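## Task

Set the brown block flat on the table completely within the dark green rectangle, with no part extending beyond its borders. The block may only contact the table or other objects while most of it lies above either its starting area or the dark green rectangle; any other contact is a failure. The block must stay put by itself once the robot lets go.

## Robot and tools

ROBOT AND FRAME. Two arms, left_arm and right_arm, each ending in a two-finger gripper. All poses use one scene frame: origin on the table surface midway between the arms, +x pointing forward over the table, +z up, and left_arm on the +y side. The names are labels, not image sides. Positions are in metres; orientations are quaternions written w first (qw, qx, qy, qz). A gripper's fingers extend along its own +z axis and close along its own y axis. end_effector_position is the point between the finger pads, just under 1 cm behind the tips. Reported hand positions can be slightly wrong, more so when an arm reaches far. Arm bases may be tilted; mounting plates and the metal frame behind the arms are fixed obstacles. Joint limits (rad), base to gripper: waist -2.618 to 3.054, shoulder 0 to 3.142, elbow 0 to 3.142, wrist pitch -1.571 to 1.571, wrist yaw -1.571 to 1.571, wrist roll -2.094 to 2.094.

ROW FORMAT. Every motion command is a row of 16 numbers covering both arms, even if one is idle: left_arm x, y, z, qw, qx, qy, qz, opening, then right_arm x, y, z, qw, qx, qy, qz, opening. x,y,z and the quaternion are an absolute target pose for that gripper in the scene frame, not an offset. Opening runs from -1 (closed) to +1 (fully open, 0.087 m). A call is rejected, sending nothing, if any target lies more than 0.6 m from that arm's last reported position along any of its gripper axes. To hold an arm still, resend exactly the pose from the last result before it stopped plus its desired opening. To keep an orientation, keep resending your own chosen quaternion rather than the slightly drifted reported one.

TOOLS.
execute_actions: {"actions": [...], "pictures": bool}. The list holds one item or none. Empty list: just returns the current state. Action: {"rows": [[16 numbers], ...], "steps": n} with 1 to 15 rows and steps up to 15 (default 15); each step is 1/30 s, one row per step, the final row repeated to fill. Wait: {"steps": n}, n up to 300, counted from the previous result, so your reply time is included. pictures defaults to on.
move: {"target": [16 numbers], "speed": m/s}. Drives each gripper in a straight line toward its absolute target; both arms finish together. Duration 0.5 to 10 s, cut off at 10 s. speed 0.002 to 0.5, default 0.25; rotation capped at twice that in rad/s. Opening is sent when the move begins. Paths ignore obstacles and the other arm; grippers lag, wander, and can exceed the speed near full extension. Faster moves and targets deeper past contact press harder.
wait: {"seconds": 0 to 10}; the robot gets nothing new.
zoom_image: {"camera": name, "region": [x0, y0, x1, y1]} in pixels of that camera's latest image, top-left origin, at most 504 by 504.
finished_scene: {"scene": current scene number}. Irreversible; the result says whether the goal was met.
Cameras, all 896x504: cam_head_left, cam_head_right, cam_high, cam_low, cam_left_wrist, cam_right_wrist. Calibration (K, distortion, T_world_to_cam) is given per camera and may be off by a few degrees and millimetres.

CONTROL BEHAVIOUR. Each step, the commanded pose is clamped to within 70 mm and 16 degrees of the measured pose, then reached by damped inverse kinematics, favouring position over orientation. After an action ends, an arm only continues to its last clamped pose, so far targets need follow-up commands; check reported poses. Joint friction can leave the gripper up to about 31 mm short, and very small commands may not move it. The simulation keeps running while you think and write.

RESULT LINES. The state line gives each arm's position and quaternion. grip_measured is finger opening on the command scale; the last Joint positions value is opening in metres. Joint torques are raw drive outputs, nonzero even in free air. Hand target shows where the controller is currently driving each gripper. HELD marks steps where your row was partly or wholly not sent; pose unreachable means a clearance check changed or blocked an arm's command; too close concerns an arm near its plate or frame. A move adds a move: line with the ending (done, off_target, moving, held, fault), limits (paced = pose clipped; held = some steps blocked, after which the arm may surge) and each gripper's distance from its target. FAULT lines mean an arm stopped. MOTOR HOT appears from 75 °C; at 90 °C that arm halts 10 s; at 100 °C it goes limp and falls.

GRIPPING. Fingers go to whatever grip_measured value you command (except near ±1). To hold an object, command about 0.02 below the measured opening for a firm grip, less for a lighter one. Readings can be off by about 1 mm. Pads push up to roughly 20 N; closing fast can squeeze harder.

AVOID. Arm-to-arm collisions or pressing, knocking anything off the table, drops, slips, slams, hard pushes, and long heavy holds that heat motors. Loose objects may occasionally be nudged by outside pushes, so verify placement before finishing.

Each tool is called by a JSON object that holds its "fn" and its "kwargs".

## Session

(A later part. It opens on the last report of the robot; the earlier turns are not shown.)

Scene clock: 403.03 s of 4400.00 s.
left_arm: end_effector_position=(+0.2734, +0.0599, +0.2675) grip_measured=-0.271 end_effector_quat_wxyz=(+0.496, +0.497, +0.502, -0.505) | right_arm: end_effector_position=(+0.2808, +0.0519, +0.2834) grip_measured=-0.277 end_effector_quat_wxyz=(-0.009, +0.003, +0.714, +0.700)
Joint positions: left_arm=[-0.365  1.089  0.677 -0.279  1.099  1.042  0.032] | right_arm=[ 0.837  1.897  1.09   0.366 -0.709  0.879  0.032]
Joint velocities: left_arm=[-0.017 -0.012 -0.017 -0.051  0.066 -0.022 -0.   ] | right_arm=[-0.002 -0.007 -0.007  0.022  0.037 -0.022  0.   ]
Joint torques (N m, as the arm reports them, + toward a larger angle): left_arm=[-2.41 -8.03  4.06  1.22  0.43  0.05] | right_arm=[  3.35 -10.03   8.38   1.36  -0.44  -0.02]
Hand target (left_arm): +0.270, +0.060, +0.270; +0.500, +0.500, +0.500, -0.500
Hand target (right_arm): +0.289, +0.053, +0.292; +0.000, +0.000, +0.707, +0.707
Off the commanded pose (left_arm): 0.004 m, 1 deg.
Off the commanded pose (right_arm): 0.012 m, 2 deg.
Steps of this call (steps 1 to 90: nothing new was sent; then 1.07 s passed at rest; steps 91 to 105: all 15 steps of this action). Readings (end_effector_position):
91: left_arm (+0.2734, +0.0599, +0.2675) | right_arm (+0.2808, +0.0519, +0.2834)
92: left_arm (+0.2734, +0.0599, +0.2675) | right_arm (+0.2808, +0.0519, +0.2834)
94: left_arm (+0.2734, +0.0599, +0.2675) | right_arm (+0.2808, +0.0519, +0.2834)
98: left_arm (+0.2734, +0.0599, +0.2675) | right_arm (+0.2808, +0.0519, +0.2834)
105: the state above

Stalled at −0.277. Open left, then retreat.

{"fn": "execute_actions", "kwargs": {"actions": [{"rows":[[0.27,0.06,0.27,0.5,0.5,0.5,-0.5,-0.2,0.289,0.054,0.292,0,0,0.707,0.707,-0.30],[0.27,0.06,0.27,0.5,0.5,0.5,-0.5,-0.1,0.289,0.054,0.292,0,0,0.707,0.707,-0.30],[0.27,0.06,0.27,0.5,0.5,0.5,-0.5,0.1,0.289,0.054,0.292,0,0,0.707,0.707,-0.30],[0.27,0.06,0.27,0.5,0.5,0.5,-0.5,0.3,0.289,0.054,0.292,0,0,0.707,0.707,-0.30]],"steps":15}], "pictures": false}}

{"fn": "move", "kwargs": {"target": [0.27,0.2,0.27,0.5,0.5,0.5,-0.5,0.3,0.289,0.054,0.292,0,0,0.707,0.707,-0.30], "speed": 0.15}}

Scene clock: 411.77 s of 4400.00 s.
left_arm: end_effector_position=(+0.2734, +0.0599, +0.2675) grip_measured=+0.300 end_effector_quat_wxyz=(+0.496, +0.497, +0.502, -0.505) | right_arm: end_effector_position=(+0.2808, +0.0519, +0.2834) grip_measured=-0.277 end_effector_quat_wxyz=(-0.009, +0.003, +0.714, +0.700)
Joint positions: left_arm=[-0.365  1.089  0.677 -0.279  1.099  1.042  0.057] | right_arm=[ 0.837  1.897  1.09   0.366 -0.709  0.879  0.032]
Joint velocities: left_arm=[-0.012 -0.022 -0.022  0.022 -0.022 -0.007  0.   ] | right_arm=[-0.002  0.007 -0.017 -0.037 -0.066 -0.022 -0.   ]
Joint torques (N m, as the arm reports them, + toward a larger angle): left_arm=[-2.4  -8.02  4.06  1.22  0.42  0.06] | right_arm=[  3.33 -10.04   8.39   1.36  -0.44  -0.01]
Hand target (left_arm): +0.270, +0.060, +0.270; +0.500, +0.500, +0.500, -0.500
Hand target (right_arm): +0.289, +0.053, +0.292; +0.000, +0.000, +0.707, +0.707
Off the commanded pose (left_arm): 0.004 m, 1 deg.
Off the commanded pose (right_arm): 0.012 m, 2 deg.
Steps of this call (steps 1 to 90: nothing new was sent; then 5.23 s passed at rest; steps 91 to 105: all 15 steps of this action). Readings (end_effector_position):
91: left_arm (+0.2734, +0.0599, +0.2675) | right_arm (+0.2808, +0.0519, +0.2834)
92: left_arm (+0.2734, +0.0599, +0.2675) | right_arm (+0.2808, +0.0519, +0.2834)
94: left_arm (+0.2734, +0.0599, +0.2675) | right_arm (+0.2808, +0.0519, +0.2834)
98: left_arm (+0.2734, +0.0599, +0.2675) | right_arm (+0.2808, +0.0519, +0.2834)
105: the state above

Scene clock: 413.83 s of 4400.00 s.
left_arm: end_effector_position=(+0.2695, +0.2002, +0.2721) grip_measured=+0.300 end_effector_quat_wxyz=(+0.464, +0.493, +0.596, -0.432) | right_arm: end_effector_position=(+0.2808, +0.0519, +0.2834) grip_measured=-0.277 end_effector_quat_wxyz=(-0.009, +0.003, +0.714, +0.700)
Joint positions: left_arm=[ 0.271  1.156  1.061 -1.569  1.155  2.098  0.057] | right_arm=[ 0.837  1.897  1.09   0.366 -0.709  0.879  0.032]
Joint velocities: left_arm=[-0.027 -0.002  0.012 -0.022 -0.051  0.007 -0.   ] | right_arm=[-0.007 -0.007  0.022 -0.022  0.037 -0.051 -0.001]
Joint torques (N m, as the arm reports them, + toward a larger angle): left_arm=[-1.54 -5.17  5.77 -0.7   0.37  0.21] | right_arm=[  3.35 -10.03   8.4    1.35  -0.43  -0.02]
Hand target (left_arm): +0.270, +0.200, +0.270; +0.455, +0.498, +0.593, -0.440
Hand target (right_arm): +0.289, +0.053, +0.292; +0.000, +0.000, +0.707, +0.707
Off the commanded pose (left_arm): 0.002 m, 14 deg.
Off the commanded pose (right_arm): 0.012 m, 2 deg.
joint sent to its limit (left arm) — the command would take joint 4 (wrist pitch) past its lower limit and joint 6 (wrist roll) past its upper limit, so those joints were sent only as far as their limits.
move: off_target (left_arm, right_arm); limits=paced
camera_calibration (this result's frames):
cam_left_wrist: T_world_to_cam=[[-0.989766, -0.132215, 0.0536895, 0.273428], [-0.142137, 0.880043, -0.453124, -0.00238879], [0.0126606, -0.456118, -0.889829, 0.46858], [0, 0, 0, 1]] pos_world=[0.264357, 0.251981, 0.401193]
cam_right_wrist: T_world_to_cam=[[-0.00749633, -0.00914984, -0.99993, 0.289691], [-0.63709, -0.770699, 0.0118284, 0.234756], [-0.770753, 0.637134, -0.0000518562, 0.324102], [0, 0, 0, 1]] pos_world=[0.401535, -0.0229194, 0.286911]

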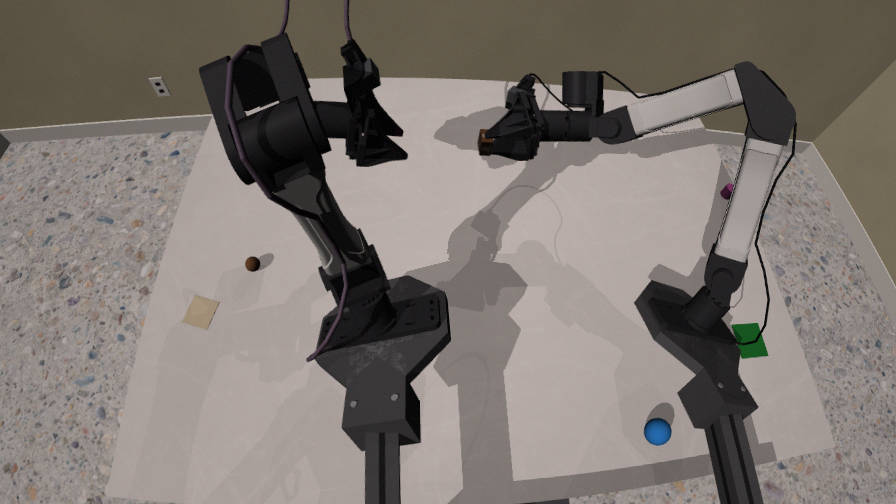

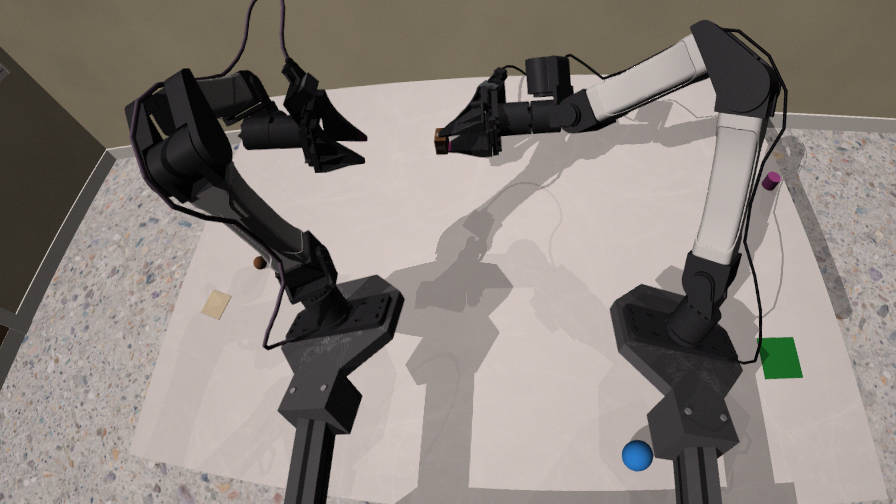

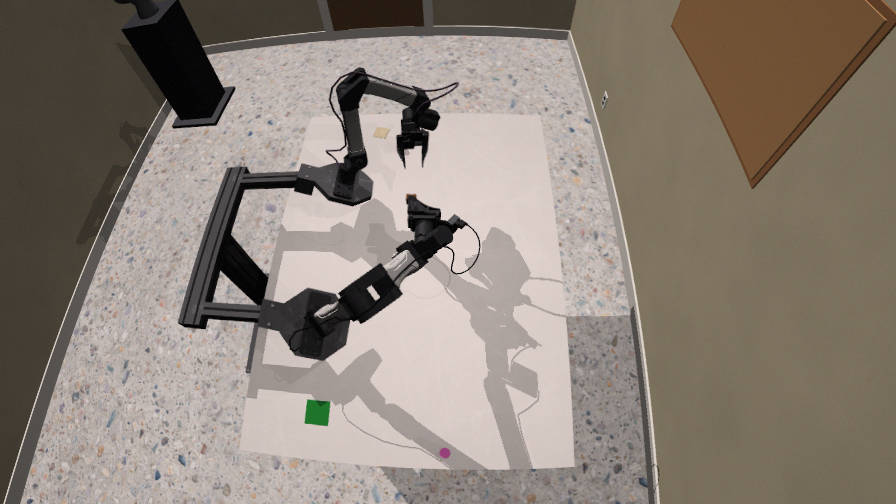

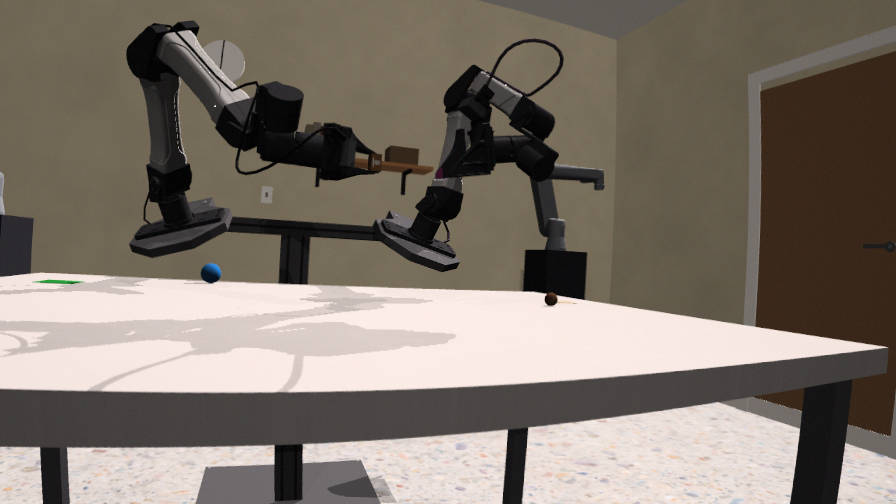

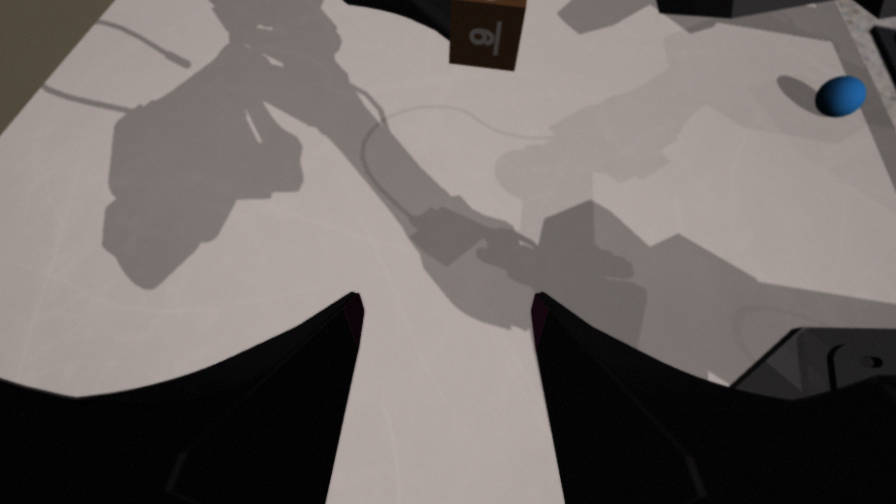

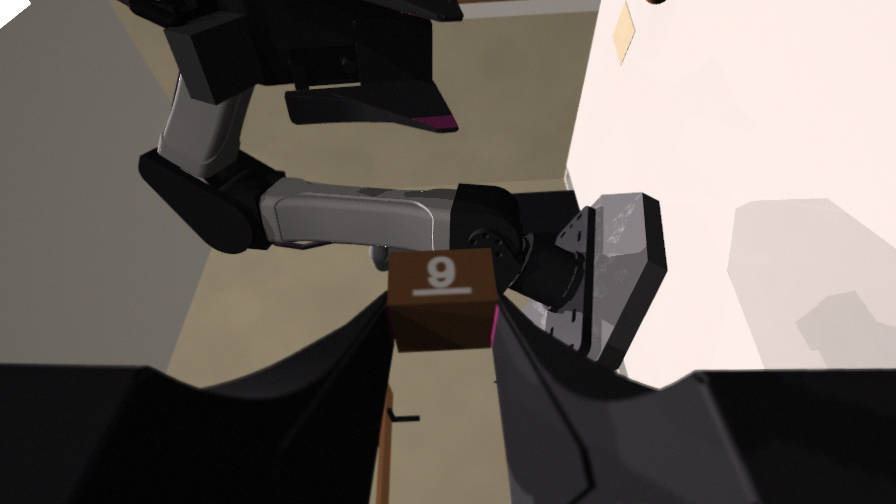

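{"fn": "move", "kwargs": {"target": [0.2695,0.2002,0.2721,0.464,0.493,0.596,-0.432,0.3,0.27,-0.3,0.26,0,0.522,0.853,0,-0.30], "speed": 0.2}}

Scene clock: 446.10 s of 4400.00 s.
left_arm: end_effector_position=(+0.2691, +0.2003, +0.2719) grip_measured=+0.300 end_effector_quat_wxyz=(+0.463, +0.494, +0.596, -0.433) | right_arm: end_effector_position=(+0.2599, -0.3014, +0.2555) grip_measured=-0.276 end_effector_quat_wxyz=(+0.003, +0.510, +0.860, +0.003)
Joint positions: left_arm=[ 0.271  1.156  1.062 -1.571  1.152  2.099  0.057] | right_arm=[ 0.61   1.271  1.346 -1.435  0.473  1.539  0.032]
Joint velocities: left_arm=[-0.002 -0.007  0.007 -0.037 -0.095 -0.022 -0.001] | right_arm=[-0.002  0.002 -0.012  0.022 -0.037 -0.066  0.   ]
Joint torques (N m, as the arm reports them, + toward a larger angle): left_arm=[-0.61 -7.35  4.53 -0.55  0.54  0.09] | right_arm=[ 0.56 -3.49  8.36  0.15 -0.01  0.16]
Hand target (left_arm): +0.270, +0.200, +0.272; +0.464, +0.493, +0.596, -0.432
Hand target (right_arm): +0.266, -0.303, +0.257; +0.006, +0.516, +0.857, -0.001
Off the commanded pose (left_arm): 0.000 m, 0 deg.
Off the commanded pose (right_arm): 0.011 m, 2 deg.
After step 90, 24.17 s passed at rest.
move: off_target (right_arm)
camera_calibration (this result's frames):
cam_left_wrist: T_world_to_cam=[[-0.989927, -0.130433, 0.0550602, 0.272322], [-0.141197, 0.881036, -0.451486, -0.00352898], [0.0103785, -0.454712, -0.890578, 0.468965], [0, 0, 0, 1]] pos_world=[0.264213, 0.251873, 0.401063]
cam_right_wrist: T_world_to_cam=[[-0.872431, -0.488424, -0.0175066, 0.0877436], [-0.327182, 0.557057, 0.763308, 0.0771054], [-0.363066, 0.671661, -0.645797, 0.60256], [0, 0, 0, 1]] pos_world=[0.320547, -0.404812, 0.331812]

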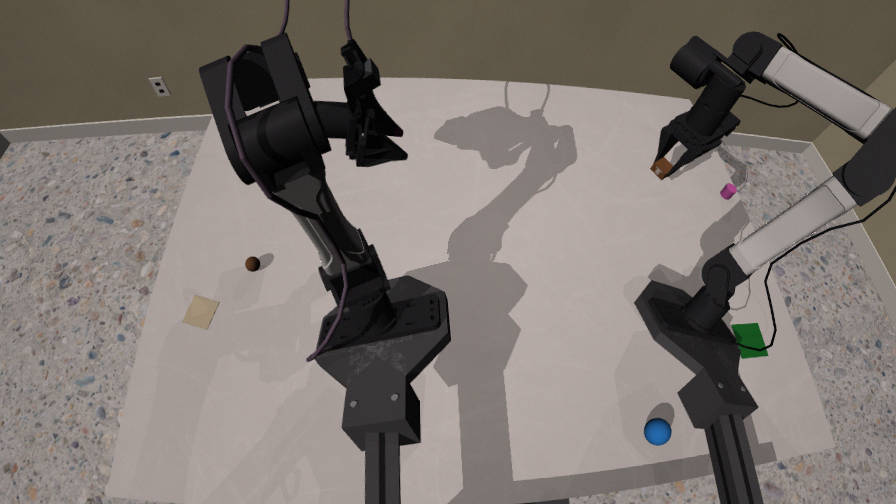

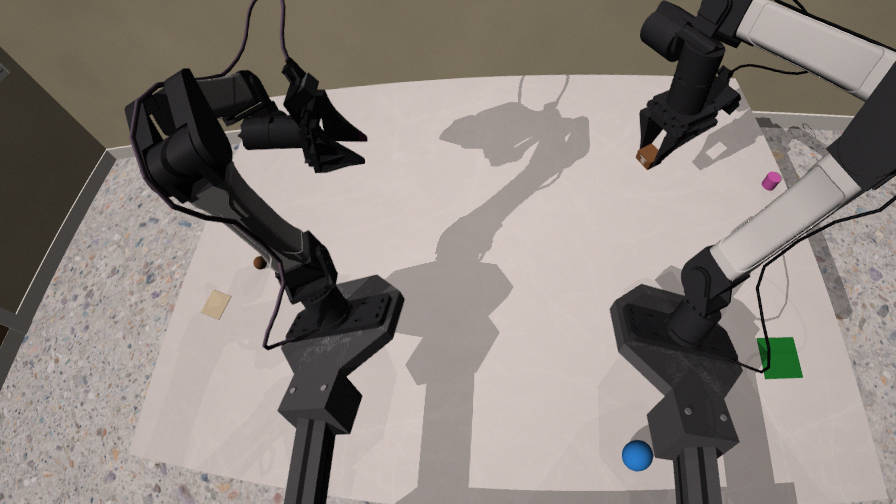

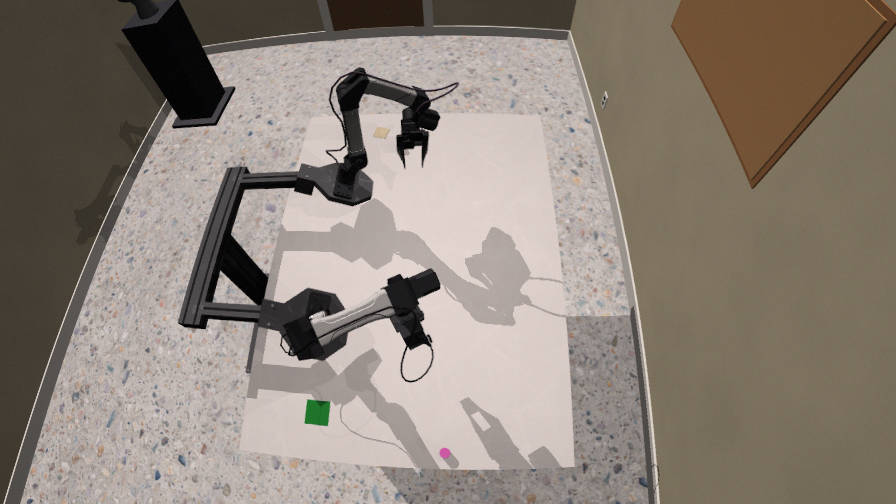

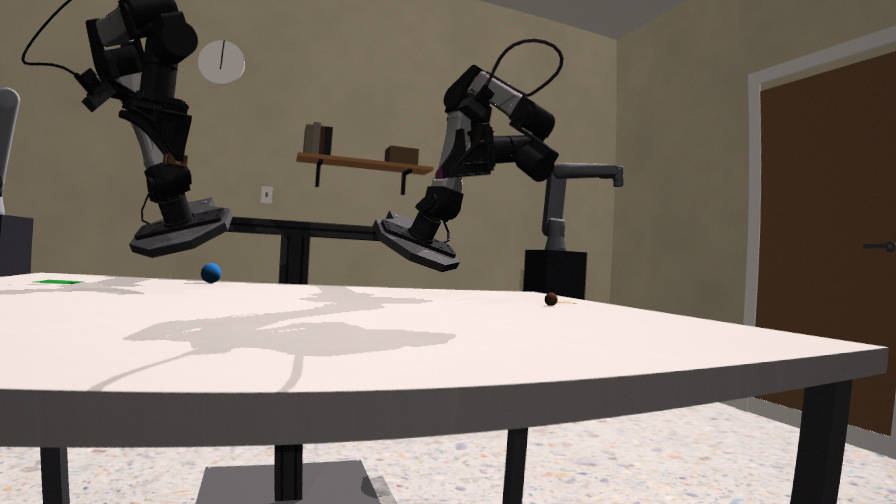

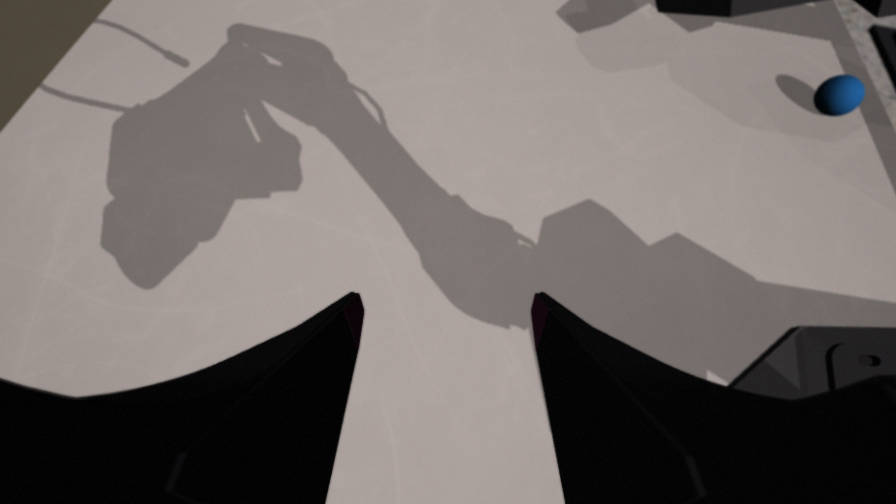

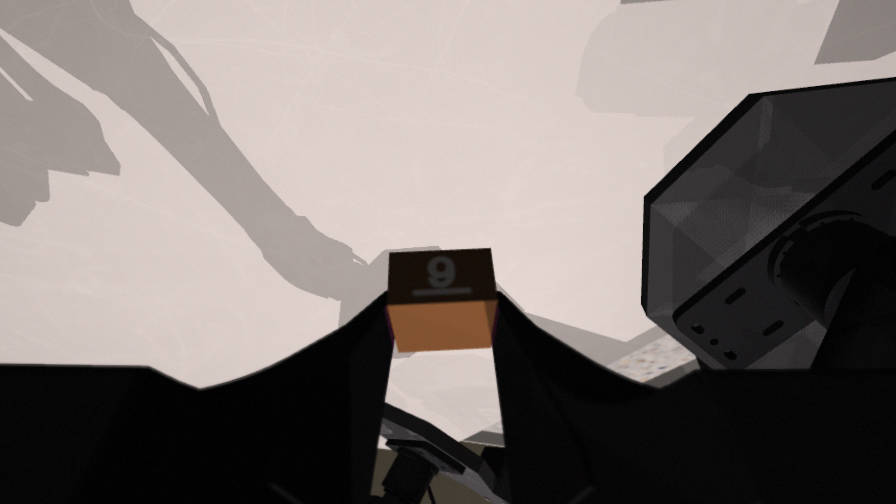

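{"fn": "move", "kwargs": {"target": [0.2695,0.2002,0.2721,0.464,0.493,0.596,-0.432,0.3,0.16,-0.52,0.2,0,0.6,0.8,0,-0.30], "speed": 0.2}}

{"fn": "move", "kwargs": {"target": [0.2695,0.2002,0.2721,0.464,0.493,0.596,-0.432,0.3,0.0,-0.56,0.15,0,0.707,0.707,0,-0.30], "speed": 0.15}}

Scene clock: 466.47 s of 4400.00 s.
left_arm: end_effector_position=(+0.2691, +0.2003, +0.2719) grip_measured=+0.300 end_effector_quat_wxyz=(+0.463, +0.494, +0.596, -0.433) | right_arm: end_effector_position=(+0.1551, -0.5203, +0.2035) grip_measured=-0.277 end_effector_quat_wxyz=(+0.002, +0.592, +0.806, -0.027)
Joint positions: left_arm=[ 0.271  1.156  1.062 -1.571  1.152  2.099  0.057] | right_arm=[-0.921  0.991  1.083 -1.155 -0.112  0.3    0.032]
Joint velocities: left_arm=[ 0.007  0.002  0.012  0.11   0.022 -0.037  0.001] | right_arm=[ 0.002 -0.007 -0.007 -0.051 -0.022 -0.037 -0.001]
Joint torques (N m, as the arm reports them, + toward a larger angle): left_arm=[-0.65 -7.39  4.5  -0.55  0.55  0.09] | right_arm=[-1.18 -4.41  6.71  0.4  -0.14 -0.01]
Hand target (left_arm): +0.269, +0.200, +0.272; +0.464, +0.493, +0.596, -0.432
Hand target (right_arm): +0.156, -0.522, +0.200; -0.001, +0.592, +0.806, -0.023
Off the commanded pose (left_arm): 0.000 m, 0 deg.
Off the commanded pose (right_arm): 0.006 m, 3 deg.
After step 90, 15.37 s passed at rest.
move: off_target (right_arm)
camera_calibration (this result's frames):
cam_left_wrist: T_world_to_cam=[[-0.989927, -0.130433, 0.0550602, 0.272322], [-0.141197, 0.881036, -0.451486, -0.00352898], [0.0103785, -0.454712, -0.890578, 0.468965], [0, 0, 0, 1]] pos_world=[0.264213, 0.251873, 0.401063]
cam_right_wrist: T_world_to_cam=[[-0.951102, -0.307262, 0.0315547, -0.0150318], [-0.18381, 0.645129, 0.741635, 0.232481], [-0.248233, 0.699571, -0.670061, 0.679575], [0, 0, 0, 1]] pos_world=[0.197129, -0.63001, 0.283415]

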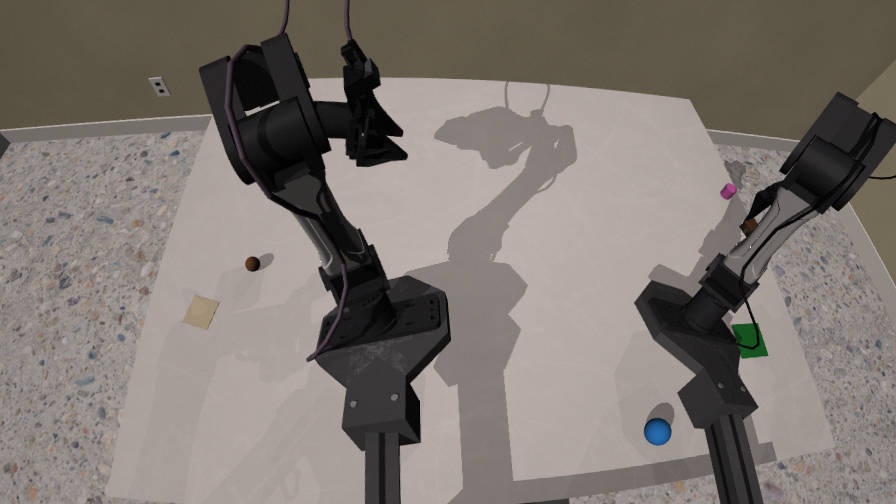

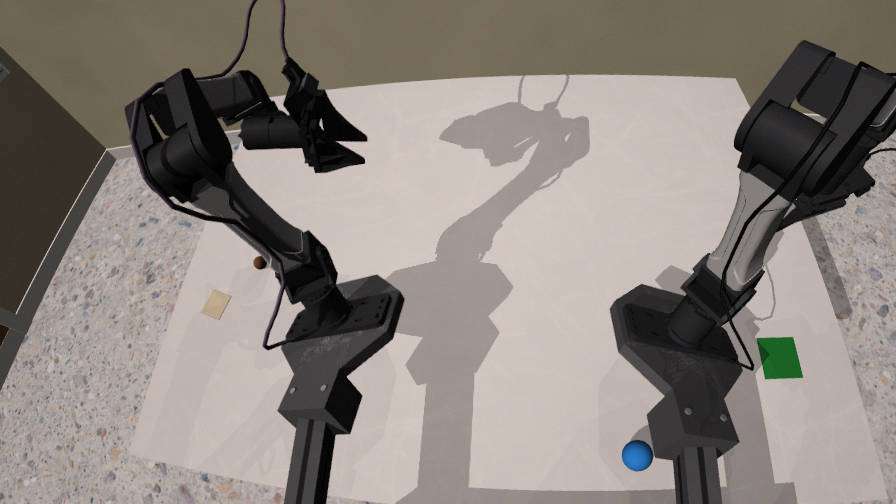

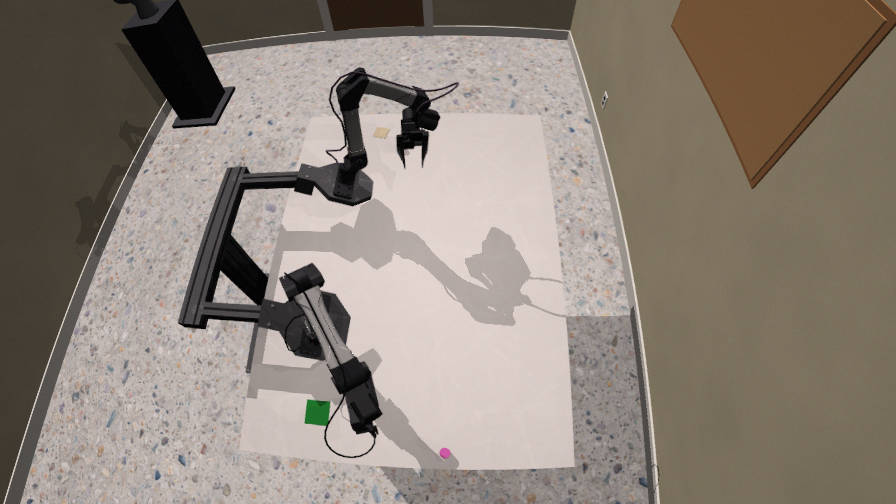

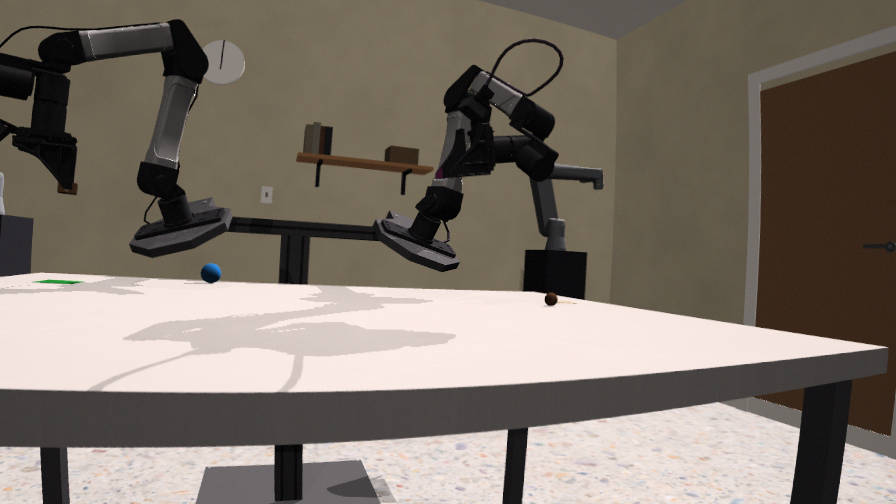

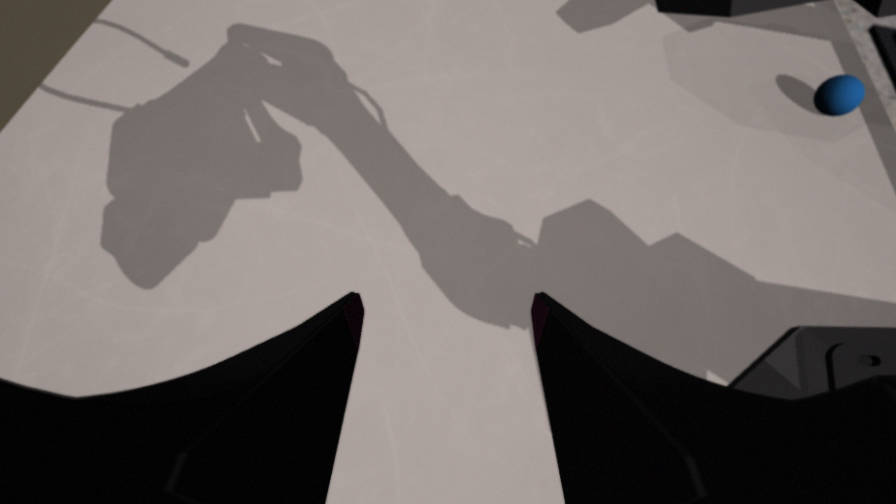

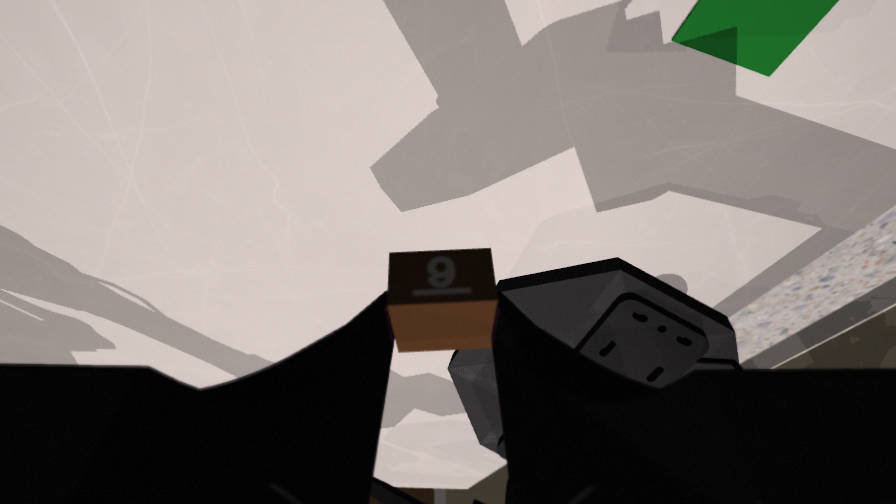

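Scene clock: 468.13 s of 4400.00 s.
left_arm: end_effector_position=(+0.2691, +0.2003, +0.2719) grip_measured=+0.300 end_effector_quat_wxyz=(+0.463, +0.494, +0.596, -0.433) | right_arm: end_effector_position=(-0.0013, -0.5647, +0.1549) grip_measured=-0.277 end_effector_quat_wxyz=(-0.012, +0.701, +0.713, -0.016)
Joint positions: left_arm=[ 0.271  1.156  1.062 -1.571  1.152  2.099  0.057] | right_arm=[-1.76   1.281  0.91  -0.972 -0.429 -0.239  0.032]
Joint velocities: left_arm=[ 0.002 -0.017 -0.007  0.022 -0.081  0.007  0.001] | right_arm=[ 0.002  0.027 -0.012  0.051  0.066 -0.037 -0.   ]
Joint torques (N m, as the arm reports them, + toward a larger angle): left_arm=[-0.6  -7.37  4.47 -0.54  0.55  0.09] | right_arm=[-2.36 -3.96  4.4   0.37 -0.18 -0.04]
Hand target (left_arm): +0.269, +0.200, +0.272; +0.464, +0.493, +0.596, -0.432
Hand target (right_arm): -0.004, -0.560, +0.149; -0.013, +0.704, +0.710, -0.006
Off the commanded pose (left_arm): 0.000 m, 0 deg.
Off the commanded pose (right_arm): 0.007 m, 2 deg.
move: done
camera_calibration (this result's frames):
cam_left_wrist: T_world_to_cam=[[-0.989927, -0.130433, 0.0550602, 0.272322], [-0.141197, 0.881036, -0.451486, -0.00352898], [0.0103785, -0.454712, -0.890578, 0.468965], [0, 0, 0, 1]] pos_world=[0.264213, 0.251873, 0.401063]
cam_right_wrist: T_world_to_cam=[[-0.999183, -0.0272139, 0.0298878, -0.0175981], [0.00516275, 0.647433, 0.762105, 0.266806], [-0.0400902, 0.761637, -0.646763, 0.670987], [0, 0, 0, 1]] pos_world=[0.0079388, -0.684266, 0.231161]

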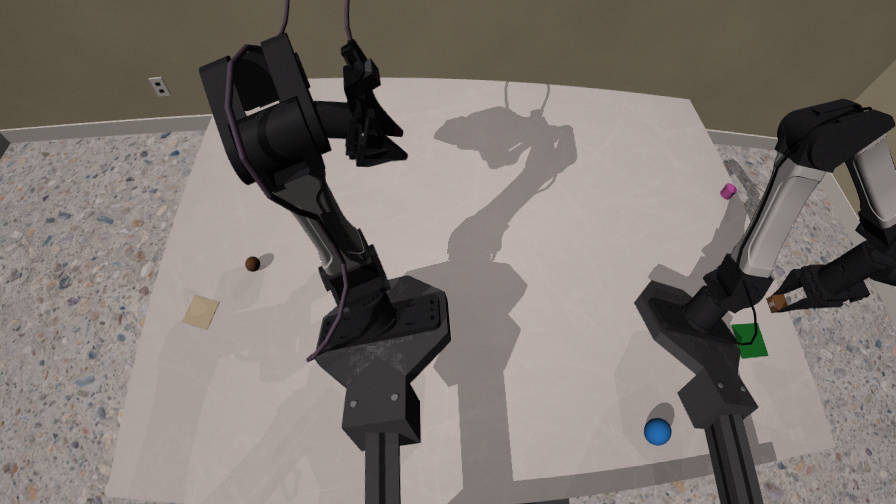

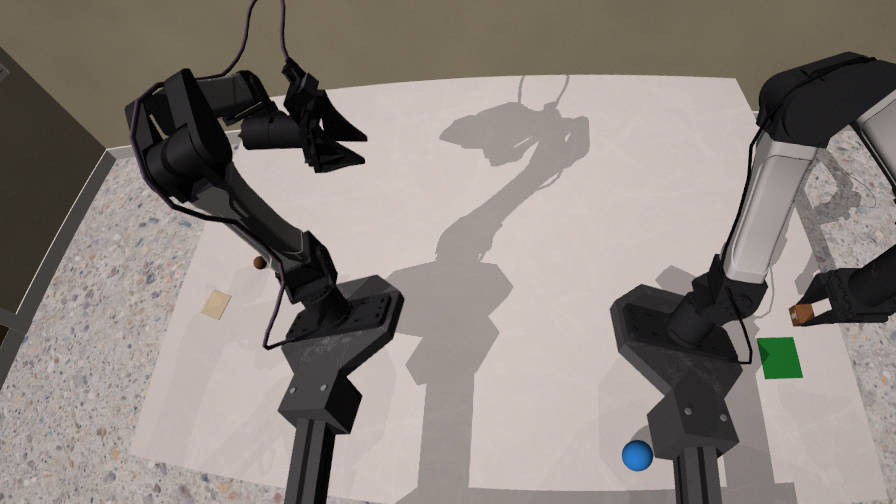

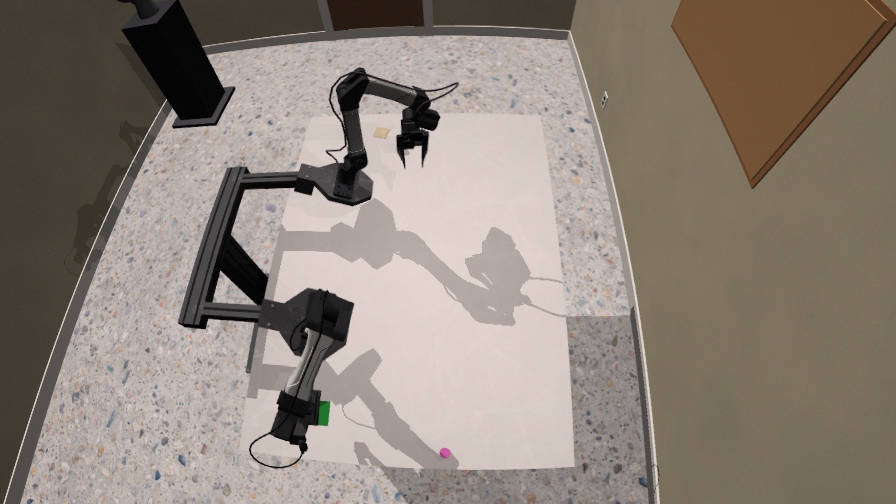

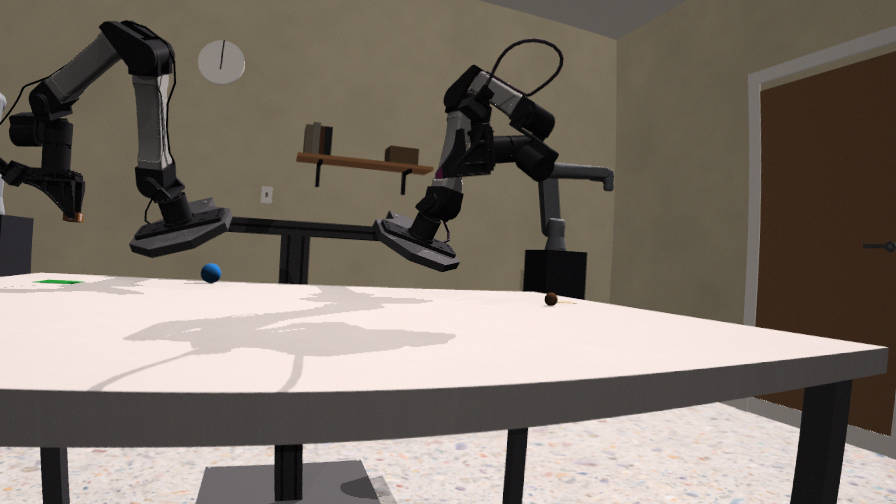

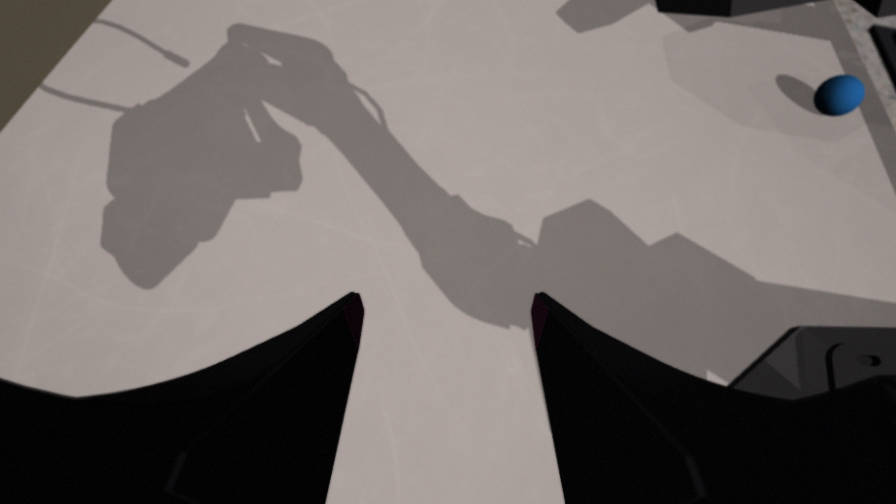

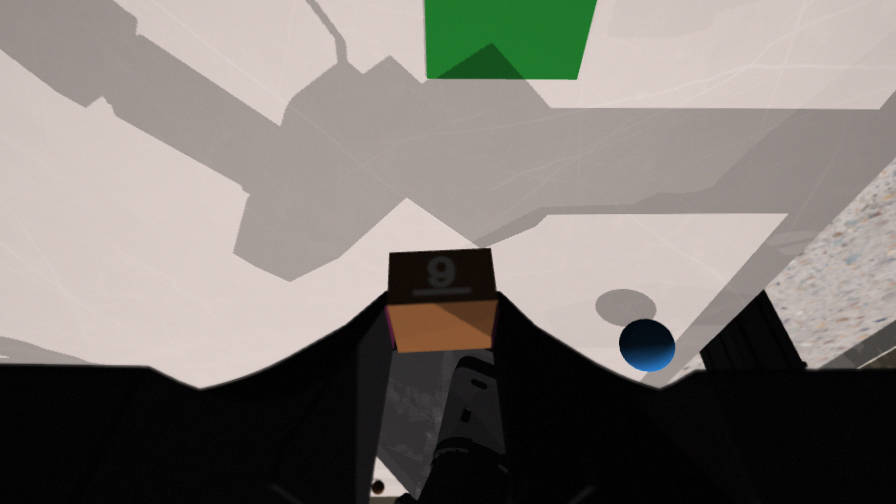

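{"fn": "move", "kwargs": {"target": [0.2695,0.2002,0.2721,0.464,0.493,0.596,-0.432,0.3,-0.032,-0.59,0.08,0,0.707,0.707,0,-0.30], "speed": 0.08}}

Scene clock: 482.00 s of 4400.00 s.
left_arm: end_effector_position=(+0.2691, +0.2003, +0.2719) grip_measured=+0.300 end_effector_quat_wxyz=(+0.463, +0.494, +0.596, -0.433) | right_arm: end_effector_position=(-0.0344, -0.6003, +0.0876) grip_measured=-0.277 end_effector_quat_wxyz=(+0.003, +0.702, +0.712, -0.014)
Joint positions: left_arm=[ 0.271  1.156  1.062 -1.571  1.152  2.099  0.057] | right_arm=[-1.746  1.566  0.888 -0.644 -0.453 -0.212  0.032]
Joint velocities: left_arm=[-0.007 -0.007  0.007  0.081  0.007  0.066 -0.   ] | right_arm=[ 0.017 -0.002  0.007  0.051  0.037 -0.066 -0.   ]
Joint torques (N m, as the arm reports them, + toward a larger angle): left_arm=[-0.63 -7.38  4.46 -0.55  0.55  0.09] | right_arm=[-2.02 -5.89  3.25  0.41 -0.19  0.16]
Hand target (left_arm): +0.269, +0.200, +0.272; +0.464, +0.493, +0.596, -0.432
Hand target (right_arm): -0.032, -0.592, +0.080; +0.000, +0.707, +0.707, -0.000
Off the commanded pose (left_arm): 0.000 m, 0 deg.
Off the commanded pose (right_arm): 0.013 m, 2 deg.
After step 90, 9.30 s passed at rest.
move: off_target (right_arm)
camera_calibration (this result's frames):
cam_left_wrist: T_world_to_cam=[[-0.989927, -0.130433, 0.0550602, 0.272322], [-0.141197, 0.881036, -0.451486, -0.00352898], [0.0103785, -0.454712, -0.890578, 0.468965], [0, 0, 0, 1]] pos_world=[0.264213, 0.251873, 0.401063]
cam_right_wrist: T_world_to_cam=[[-0.999717, -0.0228952, 0.00651767, -0.0450099], [-0.0102839, 0.662309, 0.74916, 0.350866], [-0.0214689, 0.748881, -0.662357, 0.647557], [0, 0, 0, 1]] pos_world=[-0.0274865, -0.718355, 0.166353]

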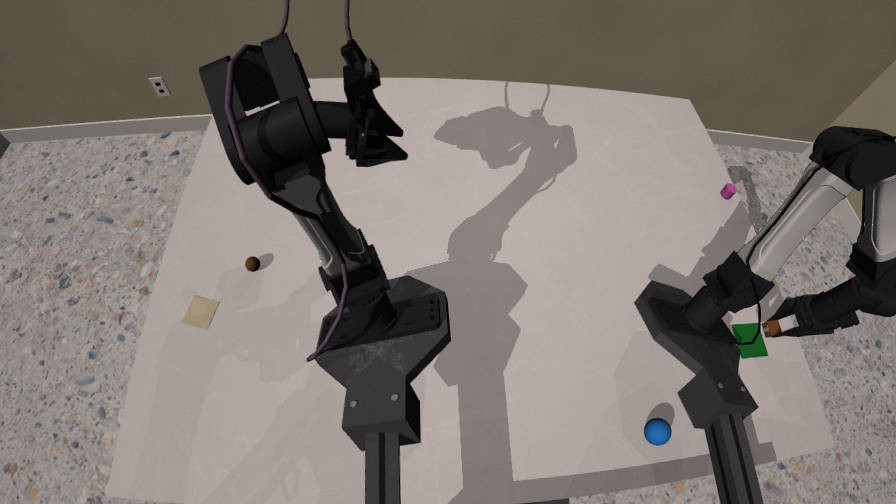

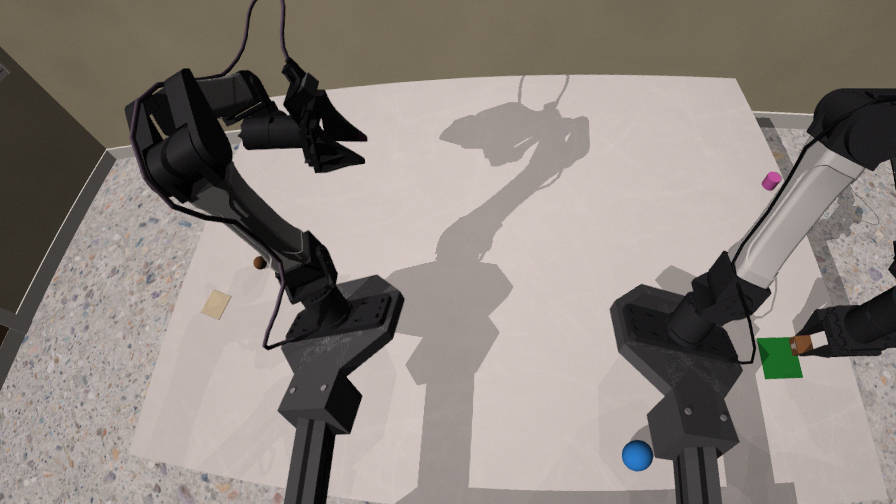

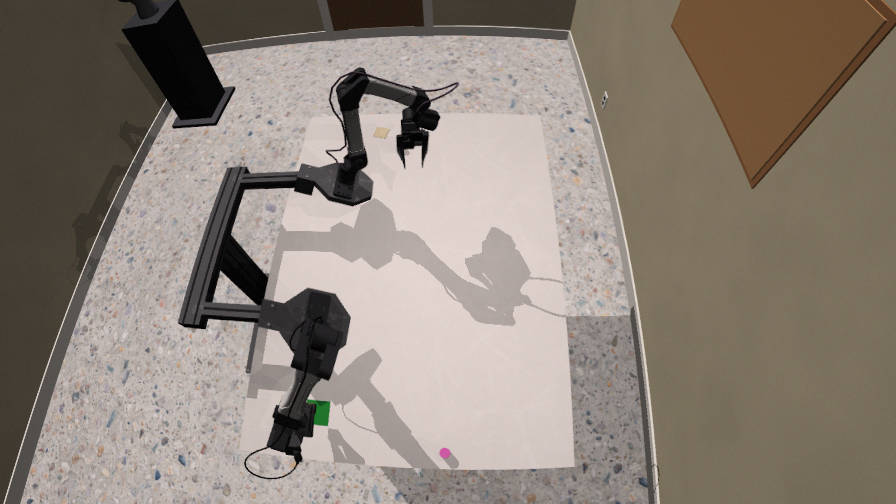

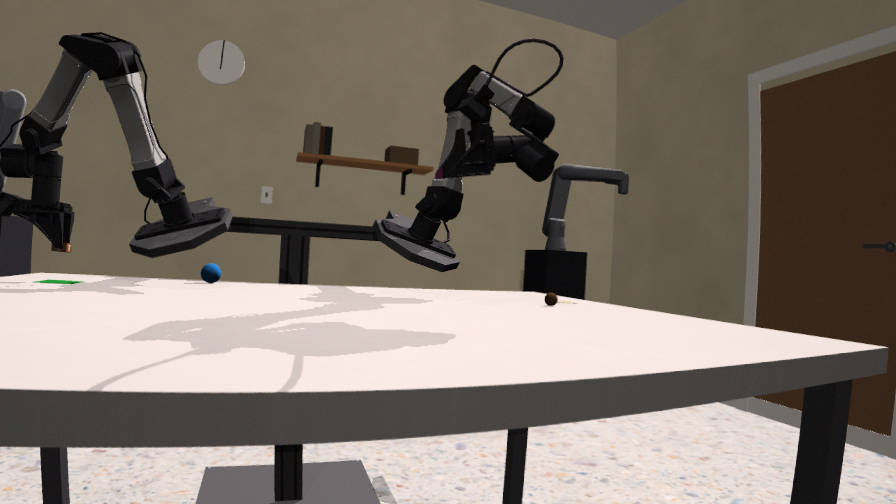

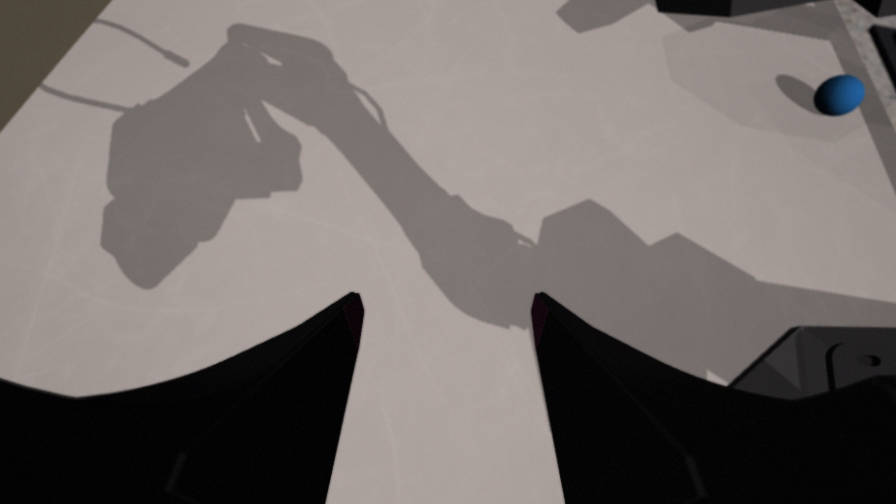

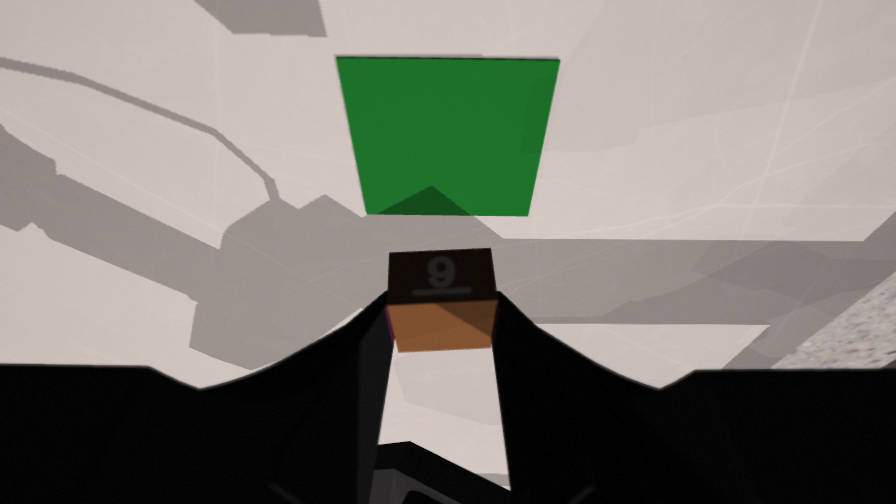

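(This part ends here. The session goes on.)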